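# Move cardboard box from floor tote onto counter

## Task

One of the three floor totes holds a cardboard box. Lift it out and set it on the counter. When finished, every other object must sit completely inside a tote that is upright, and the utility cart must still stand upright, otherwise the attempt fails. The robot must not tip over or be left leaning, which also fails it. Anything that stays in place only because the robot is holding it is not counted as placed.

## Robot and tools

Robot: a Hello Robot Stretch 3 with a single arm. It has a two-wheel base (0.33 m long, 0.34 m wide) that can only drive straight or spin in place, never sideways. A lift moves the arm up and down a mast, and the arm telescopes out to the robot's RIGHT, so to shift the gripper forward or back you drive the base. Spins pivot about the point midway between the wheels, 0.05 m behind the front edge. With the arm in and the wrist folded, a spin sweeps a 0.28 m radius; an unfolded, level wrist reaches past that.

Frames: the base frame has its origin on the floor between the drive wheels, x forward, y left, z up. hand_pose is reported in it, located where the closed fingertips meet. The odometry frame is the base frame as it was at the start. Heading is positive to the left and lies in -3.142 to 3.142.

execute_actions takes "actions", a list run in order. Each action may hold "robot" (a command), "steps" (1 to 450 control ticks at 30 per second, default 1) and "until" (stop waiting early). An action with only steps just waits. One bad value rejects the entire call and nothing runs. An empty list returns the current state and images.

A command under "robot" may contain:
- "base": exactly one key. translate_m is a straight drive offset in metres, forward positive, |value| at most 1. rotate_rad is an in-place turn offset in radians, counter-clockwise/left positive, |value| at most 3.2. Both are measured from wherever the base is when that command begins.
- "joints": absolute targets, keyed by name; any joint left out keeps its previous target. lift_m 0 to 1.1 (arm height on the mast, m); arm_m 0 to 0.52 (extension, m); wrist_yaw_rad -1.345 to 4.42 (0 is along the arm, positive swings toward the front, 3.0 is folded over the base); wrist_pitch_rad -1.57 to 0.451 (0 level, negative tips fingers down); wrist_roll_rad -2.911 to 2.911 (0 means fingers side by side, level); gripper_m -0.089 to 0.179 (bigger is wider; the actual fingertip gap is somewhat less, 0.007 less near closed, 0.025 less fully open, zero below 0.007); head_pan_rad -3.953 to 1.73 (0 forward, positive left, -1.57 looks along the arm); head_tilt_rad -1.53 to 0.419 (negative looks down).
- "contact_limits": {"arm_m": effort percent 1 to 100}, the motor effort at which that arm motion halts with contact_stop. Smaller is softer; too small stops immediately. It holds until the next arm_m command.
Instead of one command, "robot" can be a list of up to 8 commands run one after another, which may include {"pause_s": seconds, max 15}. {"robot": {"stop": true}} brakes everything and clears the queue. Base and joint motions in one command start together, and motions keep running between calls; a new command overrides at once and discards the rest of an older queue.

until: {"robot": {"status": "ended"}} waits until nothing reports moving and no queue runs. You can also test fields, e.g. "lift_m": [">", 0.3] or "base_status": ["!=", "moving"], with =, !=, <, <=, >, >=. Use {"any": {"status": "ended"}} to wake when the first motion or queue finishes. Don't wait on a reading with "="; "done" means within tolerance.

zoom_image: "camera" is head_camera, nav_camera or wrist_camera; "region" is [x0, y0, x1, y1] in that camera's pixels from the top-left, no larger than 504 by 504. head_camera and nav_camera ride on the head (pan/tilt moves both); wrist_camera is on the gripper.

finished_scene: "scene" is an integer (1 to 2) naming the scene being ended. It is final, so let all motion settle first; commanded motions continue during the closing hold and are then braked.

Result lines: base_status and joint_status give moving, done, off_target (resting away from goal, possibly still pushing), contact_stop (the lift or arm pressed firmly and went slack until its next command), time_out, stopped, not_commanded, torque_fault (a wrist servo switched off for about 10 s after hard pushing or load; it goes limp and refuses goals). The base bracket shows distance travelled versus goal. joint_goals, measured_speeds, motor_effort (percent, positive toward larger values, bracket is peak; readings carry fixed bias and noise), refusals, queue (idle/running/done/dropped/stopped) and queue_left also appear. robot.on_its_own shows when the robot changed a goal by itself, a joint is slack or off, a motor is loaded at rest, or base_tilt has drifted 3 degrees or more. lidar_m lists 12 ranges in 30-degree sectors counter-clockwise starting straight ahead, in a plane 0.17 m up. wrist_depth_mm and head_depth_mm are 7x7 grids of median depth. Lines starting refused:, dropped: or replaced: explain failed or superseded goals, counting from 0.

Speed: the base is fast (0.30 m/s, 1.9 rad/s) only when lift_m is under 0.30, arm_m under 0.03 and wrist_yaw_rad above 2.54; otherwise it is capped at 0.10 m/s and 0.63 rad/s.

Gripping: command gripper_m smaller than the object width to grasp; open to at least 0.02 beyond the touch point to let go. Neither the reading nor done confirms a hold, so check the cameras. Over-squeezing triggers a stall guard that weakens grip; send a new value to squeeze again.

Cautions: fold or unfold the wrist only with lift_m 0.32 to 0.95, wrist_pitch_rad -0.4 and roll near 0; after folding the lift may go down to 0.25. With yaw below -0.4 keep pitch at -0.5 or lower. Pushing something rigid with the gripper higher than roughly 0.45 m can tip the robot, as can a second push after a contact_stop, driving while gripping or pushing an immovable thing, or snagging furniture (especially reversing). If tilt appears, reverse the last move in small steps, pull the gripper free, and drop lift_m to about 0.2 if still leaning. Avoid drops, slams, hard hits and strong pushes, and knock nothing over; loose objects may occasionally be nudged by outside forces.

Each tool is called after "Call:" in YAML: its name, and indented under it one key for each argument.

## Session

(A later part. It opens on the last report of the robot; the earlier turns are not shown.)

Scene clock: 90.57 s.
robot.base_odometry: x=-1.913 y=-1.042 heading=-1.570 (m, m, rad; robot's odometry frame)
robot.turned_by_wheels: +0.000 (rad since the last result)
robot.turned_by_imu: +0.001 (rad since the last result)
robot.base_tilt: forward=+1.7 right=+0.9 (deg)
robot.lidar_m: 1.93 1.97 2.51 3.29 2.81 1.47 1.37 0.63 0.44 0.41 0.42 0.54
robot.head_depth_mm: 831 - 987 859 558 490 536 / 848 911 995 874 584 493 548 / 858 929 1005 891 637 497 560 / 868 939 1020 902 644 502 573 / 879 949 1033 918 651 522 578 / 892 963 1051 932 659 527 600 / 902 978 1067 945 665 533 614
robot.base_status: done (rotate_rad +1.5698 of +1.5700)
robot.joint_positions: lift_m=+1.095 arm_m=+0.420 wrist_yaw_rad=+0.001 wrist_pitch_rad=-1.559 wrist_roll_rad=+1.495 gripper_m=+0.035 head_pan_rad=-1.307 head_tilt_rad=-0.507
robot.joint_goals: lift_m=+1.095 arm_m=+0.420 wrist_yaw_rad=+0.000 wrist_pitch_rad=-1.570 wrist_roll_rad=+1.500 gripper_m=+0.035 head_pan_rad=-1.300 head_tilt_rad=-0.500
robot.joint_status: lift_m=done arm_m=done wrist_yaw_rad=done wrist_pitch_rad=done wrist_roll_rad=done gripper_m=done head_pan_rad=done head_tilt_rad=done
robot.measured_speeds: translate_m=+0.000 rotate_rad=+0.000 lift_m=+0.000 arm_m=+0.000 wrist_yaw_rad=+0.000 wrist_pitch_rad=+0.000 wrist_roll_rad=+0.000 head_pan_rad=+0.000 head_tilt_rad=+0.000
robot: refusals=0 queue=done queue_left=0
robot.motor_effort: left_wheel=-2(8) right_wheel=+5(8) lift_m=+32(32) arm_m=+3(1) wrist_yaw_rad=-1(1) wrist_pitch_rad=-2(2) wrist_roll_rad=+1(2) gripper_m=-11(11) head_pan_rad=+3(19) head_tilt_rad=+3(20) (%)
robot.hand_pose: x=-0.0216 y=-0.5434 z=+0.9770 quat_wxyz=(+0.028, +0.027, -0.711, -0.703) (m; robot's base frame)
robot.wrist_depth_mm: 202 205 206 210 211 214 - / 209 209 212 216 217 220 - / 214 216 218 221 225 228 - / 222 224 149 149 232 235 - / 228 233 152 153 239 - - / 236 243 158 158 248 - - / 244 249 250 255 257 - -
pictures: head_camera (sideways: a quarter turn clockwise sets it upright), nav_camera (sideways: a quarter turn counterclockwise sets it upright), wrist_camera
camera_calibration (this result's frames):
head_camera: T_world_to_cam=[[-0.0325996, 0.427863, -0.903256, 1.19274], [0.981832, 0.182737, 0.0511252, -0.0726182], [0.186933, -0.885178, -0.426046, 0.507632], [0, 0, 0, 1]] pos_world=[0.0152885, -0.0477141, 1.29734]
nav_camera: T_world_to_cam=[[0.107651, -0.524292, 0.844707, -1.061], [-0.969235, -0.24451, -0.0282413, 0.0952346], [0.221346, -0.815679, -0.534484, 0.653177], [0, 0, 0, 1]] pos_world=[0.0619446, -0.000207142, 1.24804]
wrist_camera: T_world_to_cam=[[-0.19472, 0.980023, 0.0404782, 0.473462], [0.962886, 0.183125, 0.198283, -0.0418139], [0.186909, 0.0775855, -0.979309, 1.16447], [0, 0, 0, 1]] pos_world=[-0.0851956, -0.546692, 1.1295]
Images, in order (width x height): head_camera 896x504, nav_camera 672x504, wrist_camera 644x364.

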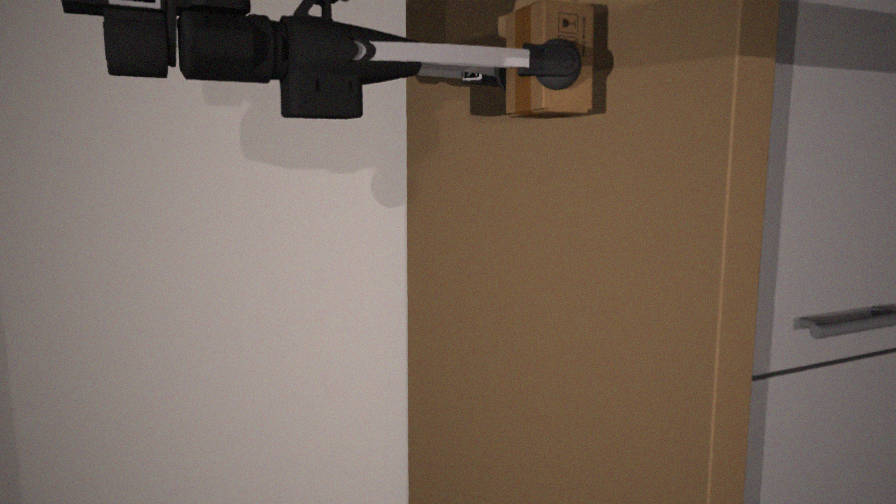

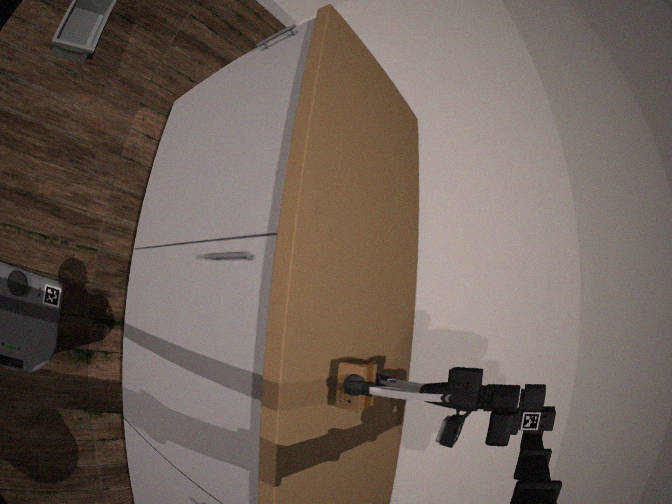

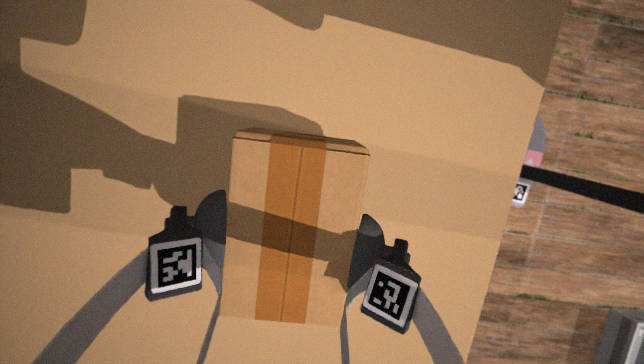

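Call:
execute_actions:
  actions:
    - {"robot":[{"joints":{"lift_m":1.082}}],"steps":450,"until":{"robot":{"status":"ended"}}}

Scene clock: 91.63 s.
robot.base_odometry: x=-1.913 y=-1.042 heading=-1.570 (m, m, rad; robot's odometry frame)
robot.turned_by_wheels: +0.000 (rad since the last result)
robot.turned_by_imu: +0.000 (rad since the last result)
robot.base_tilt: forward=+1.6 right=+0.9 (deg)
robot.lidar_m: 1.93 1.97 2.51 3.29 2.81 1.47 1.37 0.63 0.44 0.41 0.42 0.54
robot.head_depth_mm: 835 - - 859 558 488 536 / 850 909 982 876 584 493 549 / 855 928 1005 888 637 496 561 / 869 935 1021 903 645 502 572 / 880 951 1035 917 649 522 579 / 891 962 1051 932 659 526 599 / 902 977 1068 947 666 532 617
robot.base_status: done (rotate_rad +1.5698 of +1.5700)
robot.joint_positions: lift_m=+1.082 arm_m=+0.420 wrist_yaw_rad=+0.001 wrist_pitch_rad=-1.559 wrist_roll_rad=+1.495 gripper_m=+0.035 head_pan_rad=-1.307 head_tilt_rad=-0.507
robot.joint_goals: lift_m=+1.082 arm_m=+0.420 wrist_yaw_rad=+0.000 wrist_pitch_rad=-1.570 wrist_roll_rad=+1.500 gripper_m=+0.035 head_pan_rad=-1.300 head_tilt_rad=-0.500
robot.joint_status: lift_m=done arm_m=done wrist_yaw_rad=done wrist_pitch_rad=done wrist_roll_rad=done gripper_m=done head_pan_rad=done head_tilt_rad=done
robot.measured_speeds: translate_m=+0.000 rotate_rad=+0.000 lift_m=+0.000 arm_m=+0.000 wrist_yaw_rad=+0.000 wrist_pitch_rad=+0.000 wrist_roll_rad=+0.000 head_pan_rad=+0.000 head_tilt_rad=+0.000
robot: refusals=0 queue=done queue_left=0
robot.motor_effort: left_wheel=-2(2) right_wheel=+3(5) lift_m=+23(32) arm_m=+3(3) wrist_yaw_rad=-1(0) wrist_pitch_rad=-2(2) wrist_roll_rad=+2(2) gripper_m=-11(11) head_pan_rad=+3(3) head_tilt_rad=+3(3) (%)
robot.hand_pose: x=-0.0216 y=-0.5434 z=+0.9644 quat_wxyz=(+0.028, +0.027, -0.711, -0.703) (m; robot's base frame)
robot.wrist_depth_mm: 191 193 195 197 198 201 - / 197 199 200 202 205 206 - / 204 205 205 208 213 215 - / 209 213 149 148 218 221 - / 216 216 152 154 227 231 - / 221 226 158 158 235 - - / 228 234 236 238 243 - -
pictures: head_camera (sideways: a quarter turn clockwise sets it upright), nav_camera (sideways: a quarter turn counterclockwise sets it upright), wrist_camera
camera_calibration (this result's frames):
head_camera: T_world_to_cam=[[-0.0325996, 0.427863, -0.903256, 1.19274], [0.981832, 0.182737, 0.0511252, -0.0726182], [0.186933, -0.885178, -0.426046, 0.507632], [0, 0, 0, 1]] pos_world=[0.0152885, -0.0477141, 1.29734]
nav_camera: T_world_to_cam=[[0.107651, -0.524292, 0.844707, -1.061], [-0.969235, -0.244511, -0.0282413, 0.0952346], [0.221346, -0.815679, -0.534484, 0.653177], [0, 0, 0, 1]] pos_world=[0.0619446, -0.000207137, 1.24804]
wrist_camera: T_world_to_cam=[[-0.19472, 0.980023, 0.0404782, 0.473971], [0.962886, 0.183125, 0.198283, -0.039318], [0.186909, 0.0775855, -0.979309, 1.15214], [0, 0, 0, 1]] pos_world=[-0.0851956, -0.546692, 1.11691]
Images, in order (width x height): head_camera 896x504, nav_camera 672x504, wrist_camera 644x364.

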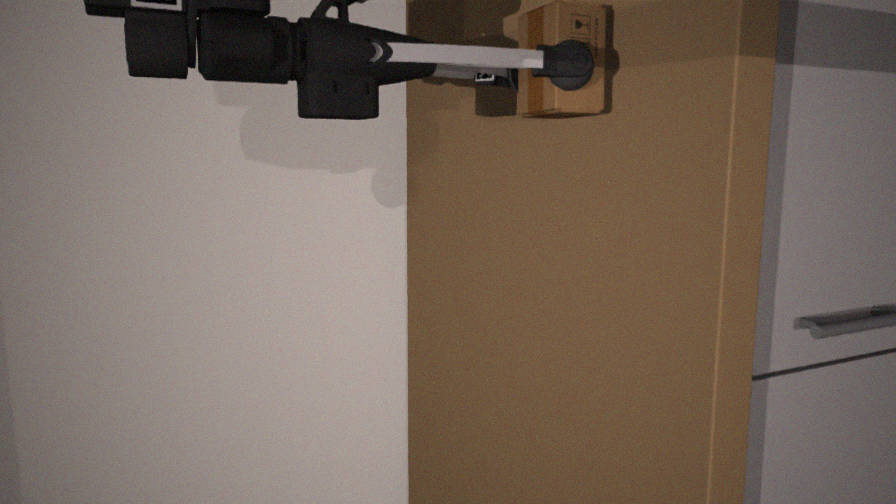

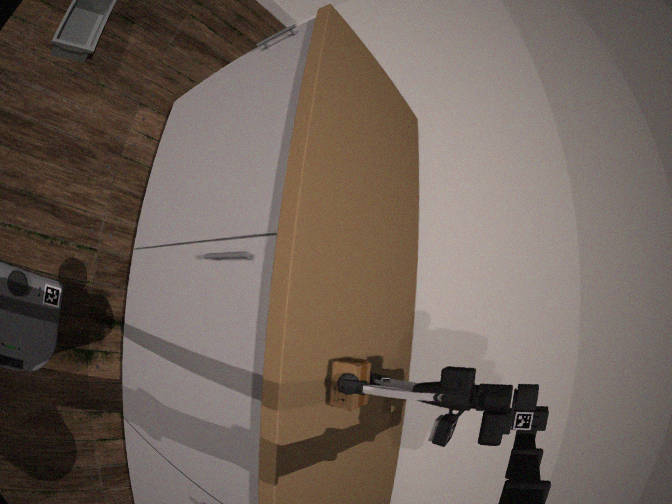

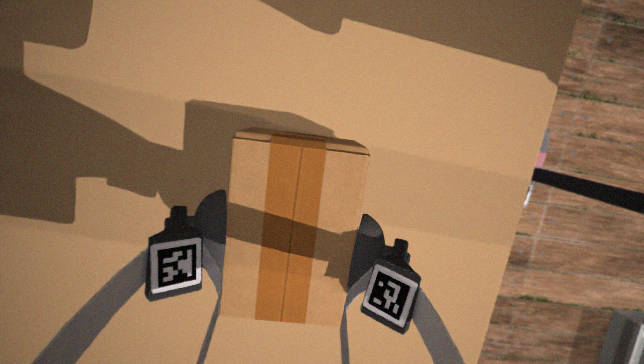

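Call:
execute_actions:
  actions:
    - {"robot":[{"joints":{"lift_m":1.074}},{"joints":{"gripper_m":0.12}},{"pause_s":0.4},{"joints":{"lift_m":1.098}},{"joints":{"arm_m":0.0}}],"steps":450,"until":{"robot":{"status":"ended"}}}

Call:
execute_actions:
  actions:
    - {"robot":{"joints":{"head_pan_rad":-0.6,"head_tilt_rad":-0.8}},"steps":100,"until":{"robot":{"status":"ended"}}}

Scene clock: 99.40 s.
robot.base_odometry: x=-1.913 y=-1.042 heading=-1.570 (m, m, rad; robot's odometry frame)
robot.turned_by_wheels: +0.000 (rad since the last result)
robot.turned_by_imu: -0.001 (rad since the last result)
robot.base_tilt: forward=+1.7 right=+0.9 (deg)
robot.lidar_m: 1.93 1.98 2.51 3.28 2.80 1.47 1.37 0.63 0.43 0.41 0.42 0.54
robot.head_depth_mm: 836 903 974 869 565 504 - / 846 912 990 871 587 507 - / 858 925 1003 892 640 499 561 / 869 937 1021 904 645 504 574 / 882 949 1036 917 651 523 579 / 891 964 1049 934 660 526 601 / 902 978 1067 951 667 532 615
robot.base_status: done (rotate_rad +1.5698 of +1.5700)
robot.joint_positions: lift_m=+1.098 arm_m=+0.000 wrist_yaw_rad=+0.001 wrist_pitch_rad=-1.559 wrist_roll_rad=+1.495 gripper_m=+0.120 head_pan_rad=-1.307 head_tilt_rad=-0.507
robot.joint_goals: lift_m=+1.098 arm_m=+0.000 wrist_yaw_rad=+0.000 wrist_pitch_rad=-1.570 wrist_roll_rad=+1.500 gripper_m=+0.120 head_pan_rad=-1.300 head_tilt_rad=-0.500
robot.joint_status: lift_m=done arm_m=done wrist_yaw_rad=done wrist_pitch_rad=done wrist_roll_rad=done gripper_m=done head_pan_rad=done head_tilt_rad=done
robot.measured_speeds: translate_m=+0.000 rotate_rad=+0.000 lift_m=+0.000 arm_m=+0.000 wrist_yaw_rad=+0.000 wrist_pitch_rad=+0.000 wrist_roll_rad=+0.000 head_pan_rad=+0.000 head_tilt_rad=+0.000
robot: refusals=0 queue=done queue_left=0
robot.motor_effort: left_wheel=-2(2) right_wheel=+5(4) lift_m=+32(34) arm_m=-4(6) wrist_yaw_rad=-2(1) wrist_pitch_rad=-3(2) wrist_roll_rad=+2(1) gripper_m=+0(81) head_pan_rad=+2(3) head_tilt_rad=+3(3) (%)
robot.hand_pose: x=-0.0216 y=-0.1240 z=+0.9800 quat_wxyz=(+0.028, +0.027, -0.711, -0.703) (m; robot's base frame)
robot.wrist_depth_mm: 375 541 - - - - - / 377 572 - - - - - / 389 601 - - - - - / 403 614 - - - - - / 413 - - - - - - / 405 788 - - - - - / 459 735 - - - - -
pictures: head_camera (sideways: a quarter turn clockwise sets it upright), nav_camera (sideways: a quarter turn counterclockwise sets it upright), wrist_camera
camera_calibration (this result's frames):
head_camera: T_world_to_cam=[[-0.0326259, 0.427662, -0.90335, 1.19286], [0.981795, 0.182929, 0.051143, -0.0726411], [0.187121, -0.885236, -0.425845, 0.507369], [0, 0, 0, 1]] pos_world=[0.0152975, -0.0477134, 1.29735]
nav_camera: T_world_to_cam=[[0.107698, -0.52409, 0.844826, -1.06116], [-0.969189, -0.244695, -0.0282451, 0.0952391], [0.221528, -0.815754, -0.534295, 0.65293], [0, 0, 0, 1]] pos_world=[0.0619478, -0.000208444, 1.24804]
wrist_camera: T_world_to_cam=[[-0.19472, 0.980024, 0.0404556, 0.0623032], [0.962886, 0.183129, 0.198279, -0.11922], [0.18691, 0.0775629, -0.97931, 1.13489], [0, 0, 0, 1]] pos_world=[-0.0851956, -0.127252, 1.13253]
Images, in order (width x height): head_camera 896x504, nav_camera 672x504, wrist_camera 644x364.

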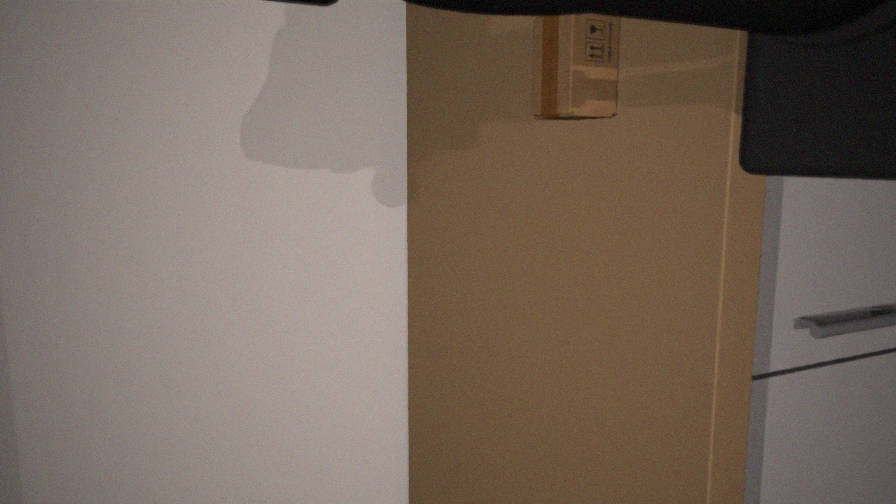

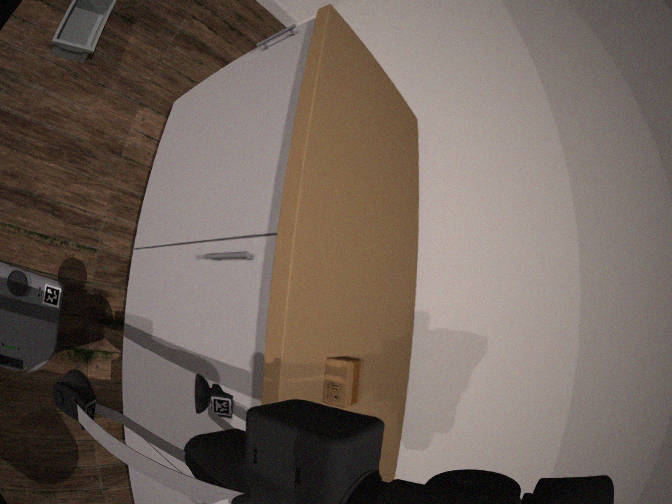

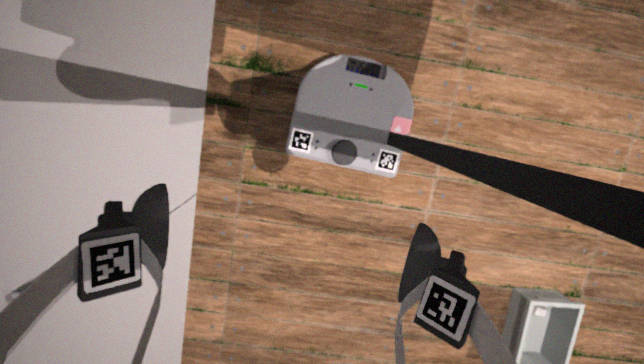

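Scene clock: 100.37 s.
robot.base_odometry: x=-1.913 y=-1.042 heading=-1.570 (m, m, rad; robot's odometry frame)
robot.turned_by_wheels: +0.000 (rad since the last result)
robot.turned_by_imu: +0.000 (rad since the last result)
robot.base_tilt: forward=+1.7 right=+0.8 (deg)
robot.lidar_m: 1.94 1.97 2.51 3.30 2.81 1.46 1.37 0.63 0.44 0.41 0.42 0.55
robot.head_depth_mm: 1008 956 701 555 600 708 852 / 1093 970 707 593 690 827 1048 / 1198 979 715 667 803 998 1180 / 1321 986 720 785 968 1282 1183 / 1478 1600 787 936 1210 1370 1193 / 1676 1909 899 1866 1624 1378 1195 / 1821 2003 2215 1986 1634 1378 1200
robot.base_status: done (rotate_rad +1.5698 of +1.5700)
robot.joint_positions: lift_m=+1.098 arm_m=+0.000 wrist_yaw_rad=+0.001 wrist_pitch_rad=-1.559 wrist_roll_rad=+1.495 gripper_m=+0.120 head_pan_rad=-0.607 head_tilt_rad=-0.790
robot.joint_goals: lift_m=+1.098 arm_m=+0.000 wrist_yaw_rad=+0.000 wrist_pitch_rad=-1.570 wrist_roll_rad=+1.500 gripper_m=+0.120 head_pan_rad=-0.600 head_tilt_rad=-0.800
robot.joint_status: lift_m=done arm_m=done wrist_yaw_rad=done wrist_pitch_rad=done wrist_roll_rad=done gripper_m=done head_pan_rad=done head_tilt_rad=done
robot.measured_speeds: translate_m=+0.000 rotate_rad=+0.000 lift_m=+0.000 arm_m=+0.000 wrist_yaw_rad=+0.000 wrist_pitch_rad=+0.000 wrist_roll_rad=+0.000 head_pan_rad=+0.000 head_tilt_rad=+0.000
robot: refusals=0 queue=done queue_left=0
robot.motor_effort: left_wheel=-2(2) right_wheel=+4(4) lift_m=+31(32) arm_m=-4(4) wrist_yaw_rad=-1(1) wrist_pitch_rad=-2(2) wrist_roll_rad=+2(2) gripper_m=+0(1) head_pan_rad=+2(32) head_tilt_rad=-4(22) (%)
robot.hand_pose: x=-0.0216 y=-0.1240 z=+0.9800 quat_wxyz=(+0.028, +0.027, -0.711, -0.703) (m; robot's base frame)
robot.wrist_depth_mm: 376 548 - - - - - / 378 575 - - - - - / 391 596 - - - - - / 403 618 - - - - - / 407 - - - - - - / 406 785 - - - - - / 463 724 - - - - -
pictures: head_camera (sideways: a quarter turn clockwise sets it upright), nav_camera (sideways: a quarter turn counterclockwise sets it upright), wrist_camera
camera_calibration (this result's frames):
head_camera: T_world_to_cam=[[-0.49346, 0.440392, -0.750035, 0.99577], [0.642519, 0.765796, 0.0269224, -0.0390245], [0.58623, -0.468627, -0.66085, 0.810685], [0, 0, 0, 1]] pos_world=[0.041199, -0.0287356, 1.28365]
nav_camera: T_world_to_cam=[[0.595918, -0.453971, 0.662414, -0.82638], [-0.589909, -0.807157, -0.0224754, 0.0854046], [0.544875, -0.377371, -0.7488, 0.929983], [0, 0, 0, 1]] pos_world=[0.0361109, 0.0447311, 1.2457]
wrist_camera: T_world_to_cam=[[-0.19472, 0.980024, 0.0404557, 0.062303], [0.962886, 0.18313, 0.198279, -0.11922], [0.186909, 0.0775631, -0.97931, 1.13489], [0, 0, 0, 1]] pos_world=[-0.0851956, -0.127252, 1.13253]
Images, in order (width x height): head_camera 896x504, nav_camera 672x504, wrist_camera 644x364.

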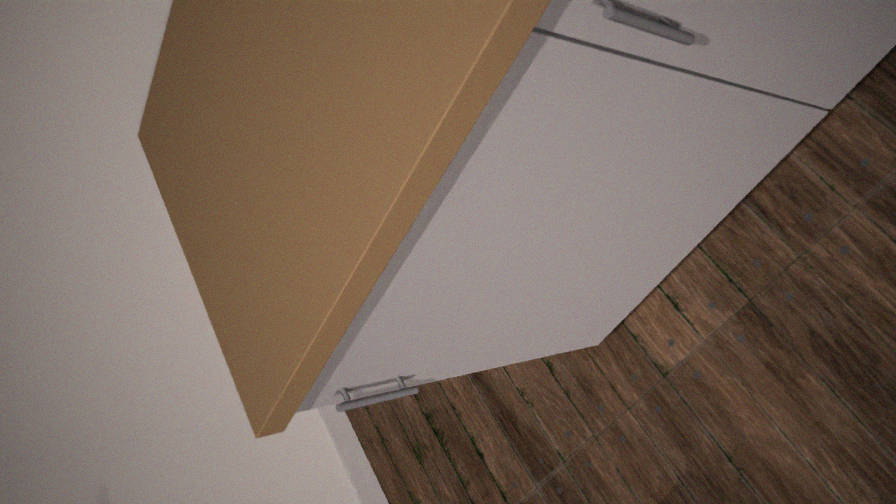

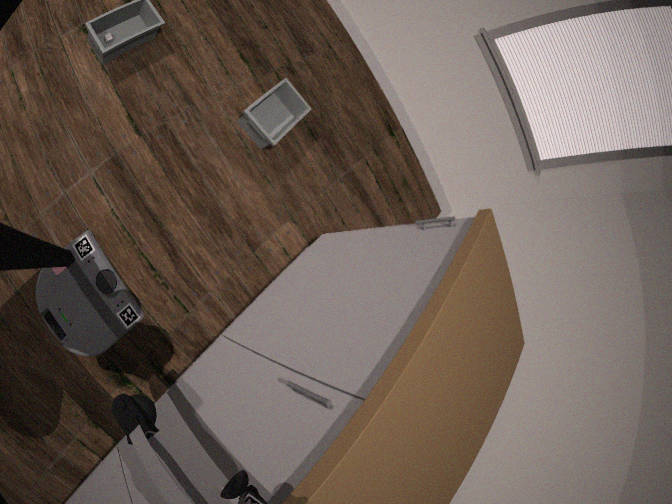

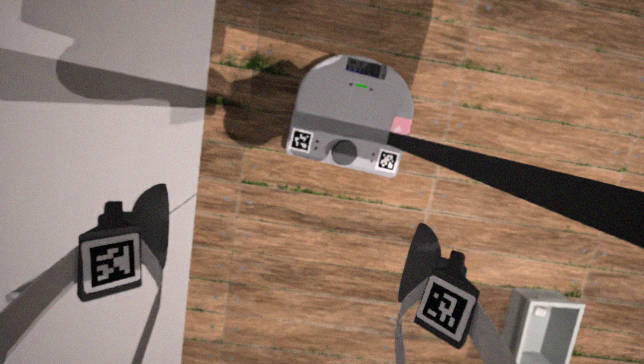

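Call:
execute_actions:
  actions:
    - {"robot":{"joints":{"head_pan_rad":-3.0,"head_tilt_rad":-0.45}},"steps":100,"until":{"robot":{"status":"ended"}}}

Call:
execute_actions:
  actions:
    - {"robot":{"joints":{"head_pan_rad":1.0,"head_tilt_rad":-0.6}},"steps":100,"until":{"robot":{"status":"ended"}}}

Scene clock: 102.53 s.
robot.base_odometry: x=-1.913 y=-1.042 heading=-1.570 (m, m, rad; robot's odometry frame)
robot.turned_by_wheels: +0.000 (rad since the last result)
robot.turned_by_imu: +0.000 (rad since the last result)
robot.base_tilt: forward=+1.6 right=+0.9 (deg)
robot.lidar_m: 1.94 1.98 2.51 3.30 2.80 1.47 1.37 0.63 0.44 0.41 0.42 0.54
robot.head_depth_mm: - - - - 1829 1678 1406 / - - - - 1912 1690 1413 / - - - - 2107 1763 1425 / - - - - 2132 1767 1436 / - - - - 2146 1800 1451 / - - - - 2155 1818 1419 / - - - - 1094 1066 1046
robot.base_status: done (rotate_rad +1.5698 of +1.5700)
robot.joint_positions: lift_m=+1.098 arm_m=+0.000 wrist_yaw_rad=+0.001 wrist_pitch_rad=-1.559 wrist_roll_rad=+1.495 gripper_m=+0.120 head_pan_rad=-2.993 head_tilt_rad=-0.458
robot.joint_goals: lift_m=+1.098 arm_m=+0.000 wrist_yaw_rad=+0.000 wrist_pitch_rad=-1.570 wrist_roll_rad=+1.500 gripper_m=+0.120 head_pan_rad=-3.000 head_tilt_rad=-0.450
robot.joint_status: lift_m=done arm_m=done wrist_yaw_rad=done wrist_pitch_rad=done wrist_roll_rad=done gripper_m=done head_pan_rad=done head_tilt_rad=done
robot.measured_speeds: translate_m=+0.000 rotate_rad=+0.000 lift_m=+0.000 arm_m=+0.000 wrist_yaw_rad=+0.000 wrist_pitch_rad=+0.000 wrist_roll_rad=+0.000 head_pan_rad=+0.000 head_tilt_rad=+0.000
robot: refusals=0 queue=done queue_left=0
robot.motor_effort: left_wheel=-2(2) right_wheel=+4(4) lift_m=+32(31) arm_m=-4(4) wrist_yaw_rad=-2(1) wrist_pitch_rad=-2(2) wrist_roll_rad=+2(2) gripper_m=+0(0) head_pan_rad=-2(34) head_tilt_rad=+3(21) (%)
robot.hand_pose: x=-0.0216 y=-0.1240 z=+0.9800 quat_wxyz=(+0.028, +0.027, -0.711, -0.703) (m; robot's base frame)
robot.wrist_depth_mm: 375 540 - - - - - / 377 573 - - - - - / 390 598 - - - - - / 405 619 - - - - - / 410 - - - - - - / 406 780 - - - - - / 465 735 - - - - -
pictures: head_camera (sideways: a quarter turn clockwise sets it upright), nav_camera (sideways: a quarter turn counterclockwise sets it upright), wrist_camera
camera_calibration (this result's frames):
head_camera: T_world_to_cam=[[0.384399, -0.023357, -0.922871, 1.21579], [0.0714658, -0.995927, 0.0549733, -0.0720782], [-0.920396, -0.0870855, -0.381165, 0.455982], [0, 0, 0, 1]] pos_world=[-0.0425149, -0.00367789, 1.29979]
nav_camera: T_world_to_cam=[[-0.491512, -0.040542, 0.869927, -1.09024], [-0.13309, 0.990679, -0.0290266, 0.0911582], [-0.860641, -0.130045, -0.492326, 0.604925], [0, 0, 0, 1]] pos_world=[-0.00310919, -0.0558414, 1.24889]
wrist_camera: T_world_to_cam=[[-0.19472, 0.980024, 0.0404556, 0.0623032], [0.962886, 0.18313, 0.198279, -0.11922], [0.18691, 0.0775629, -0.97931, 1.13489], [0, 0, 0, 1]] pos_world=[-0.0851957, -0.127252, 1.13253]
Images, in order (width x height): head_camera 896x504, nav_camera 672x504, wrist_camera 644x364.

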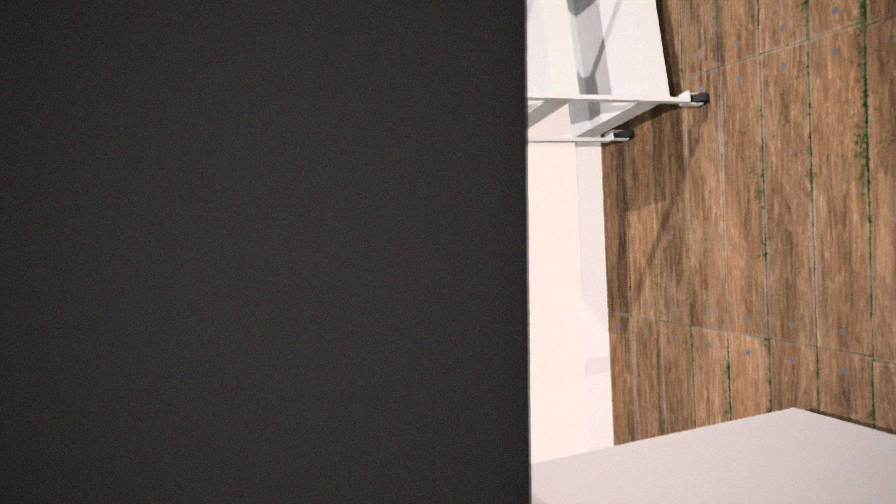

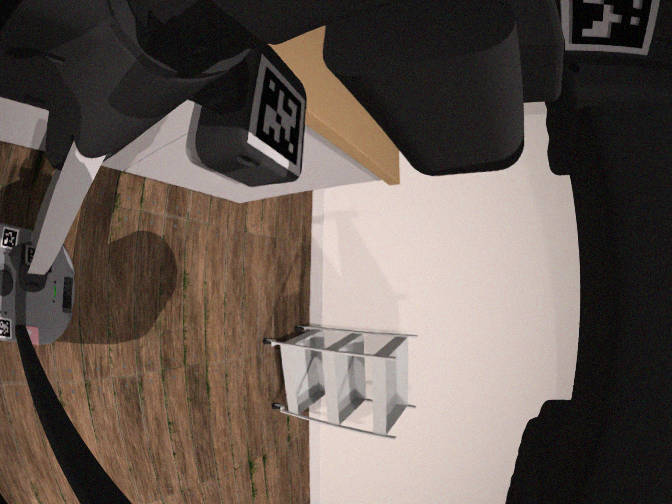

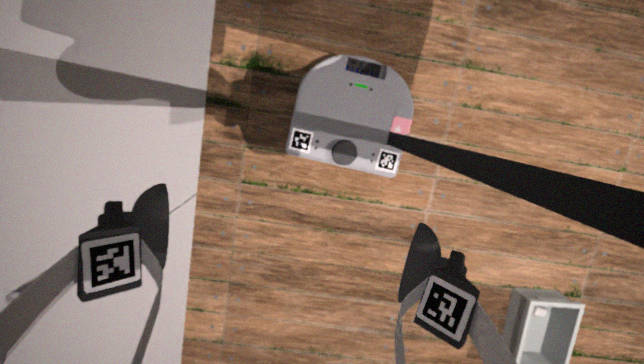

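Scene clock: 104.90 s.
robot.base_odometry: x=-1.913 y=-1.042 heading=-1.570 (m, m, rad; robot's odometry frame)
robot.turned_by_wheels: +0.000 (rad since the last result)
robot.turned_by_imu: +0.000 (rad since the last result)
robot.base_tilt: forward=+1.7 right=+0.9 (deg)
robot.lidar_m: 1.93 1.97 2.51 3.30 2.80 1.47 1.37 0.63 0.43 0.41 0.42 0.55
robot.head_depth_mm: 1919 1952 2181 2365 1880 1531 1281 / 2117 2226 2284 2330 1918 1543 1287 / 2294 2468 2721 2503 1934 1542 1293 / 2566 2543 2807 2592 1946 1522 1304 / 2903 3221 3478 2652 1922 1506 1317 / 3320 3771 3959 2674 1988 1584 1318 / 3476 3780 3807 2697 1999 1604 1335
robot.base_status: done (rotate_rad +1.5698 of +1.5700)
robot.joint_positions: lift_m=+1.098 arm_m=+0.000 wrist_yaw_rad=+0.001 wrist_pitch_rad=-1.559 wrist_roll_rad=+1.495 gripper_m=+0.120 head_pan_rad=+0.993 head_tilt_rad=-0.592
robot.joint_goals: lift_m=+1.098 arm_m=+0.000 wrist_yaw_rad=+0.000 wrist_pitch_rad=-1.570 wrist_roll_rad=+1.500 gripper_m=+0.120 head_pan_rad=+1.000 head_tilt_rad=-0.600
robot.joint_status: lift_m=done arm_m=done wrist_yaw_rad=done wrist_pitch_rad=done wrist_roll_rad=done gripper_m=done head_pan_rad=done head_tilt_rad=done
robot.measured_speeds: translate_m=+0.000 rotate_rad=+0.000 lift_m=+0.000 arm_m=+0.000 wrist_yaw_rad=+0.000 wrist_pitch_rad=+0.000 wrist_roll_rad=+0.000 head_pan_rad=+0.000 head_tilt_rad=+0.000
robot: refusals=0 queue=done queue_left=0
robot.motor_effort: left_wheel=-2(2) right_wheel=+4(4) lift_m=+32(32) arm_m=-4(4) wrist_yaw_rad=+0(1) wrist_pitch_rad=-2(3) wrist_roll_rad=+2(2) gripper_m=+0(0) head_pan_rad=+3(35) head_tilt_rad=-3(15) (%)
robot.hand_pose: x=-0.0216 y=-0.1240 z=+0.9800 quat_wxyz=(+0.028, +0.027, -0.711, -0.703) (m; robot's base frame)
robot.wrist_depth_mm: 375 547 - - - - - / 383 566 - - - - - / 394 593 - - - - - / 403 617 - - - - - / 409 - - - - - - / 403 798 - - - - - / 467 721 - - - - -
pictures: head_camera (sideways: a quarter turn clockwise sets it upright), nav_camera (sideways: a quarter turn counterclockwise sets it upright), wrist_camera
camera_calibration (this result's frames):
head_camera: T_world_to_cam=[[-0.338546, -0.372362, -0.864137, 1.14358], [-0.788072, 0.613996, 0.0441711, -0.0527631], [0.514129, 0.695956, -0.501315, 0.603576], [0, 0, 0, 1]] pos_world=[0.0352581, 0.0381603, 1.29312]
nav_camera: T_world_to_cam=[[0.357535, 0.48806, 0.79622, -0.999313], [0.826695, -0.562015, -0.0267206, 0.0822964], [0.434446, 0.667785, -0.604417, 0.742859], [0, 0, 0, 1]] pos_world=[-0.0334769, 0.0379068, 1.24687]
wrist_camera: T_world_to_cam=[[-0.19472, 0.980024, 0.0404556, 0.0623032], [0.962886, 0.18313, 0.198279, -0.11922], [0.186909, 0.0775629, -0.97931, 1.13489], [0, 0, 0, 1]] pos_world=[-0.0851957, -0.127252, 1.13253]
Images, in order (width x height): head_camera 896x504, nav_camera 672x504, wrist_camera 644x364.

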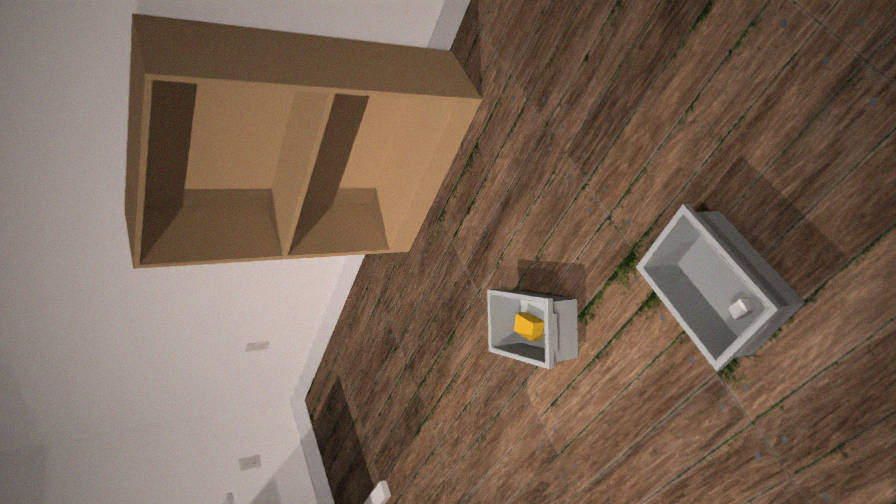

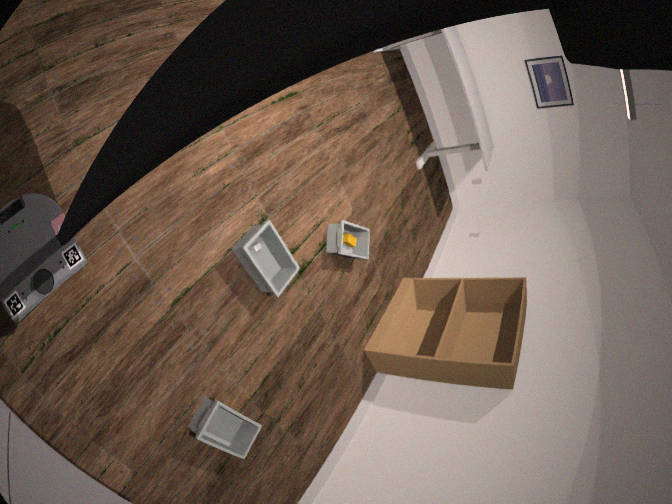

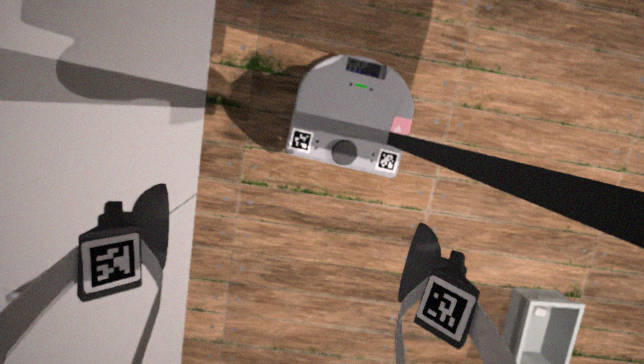

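All fine.

Call:
finished_scene:
  scene: 1

The scene is finished: the task was done.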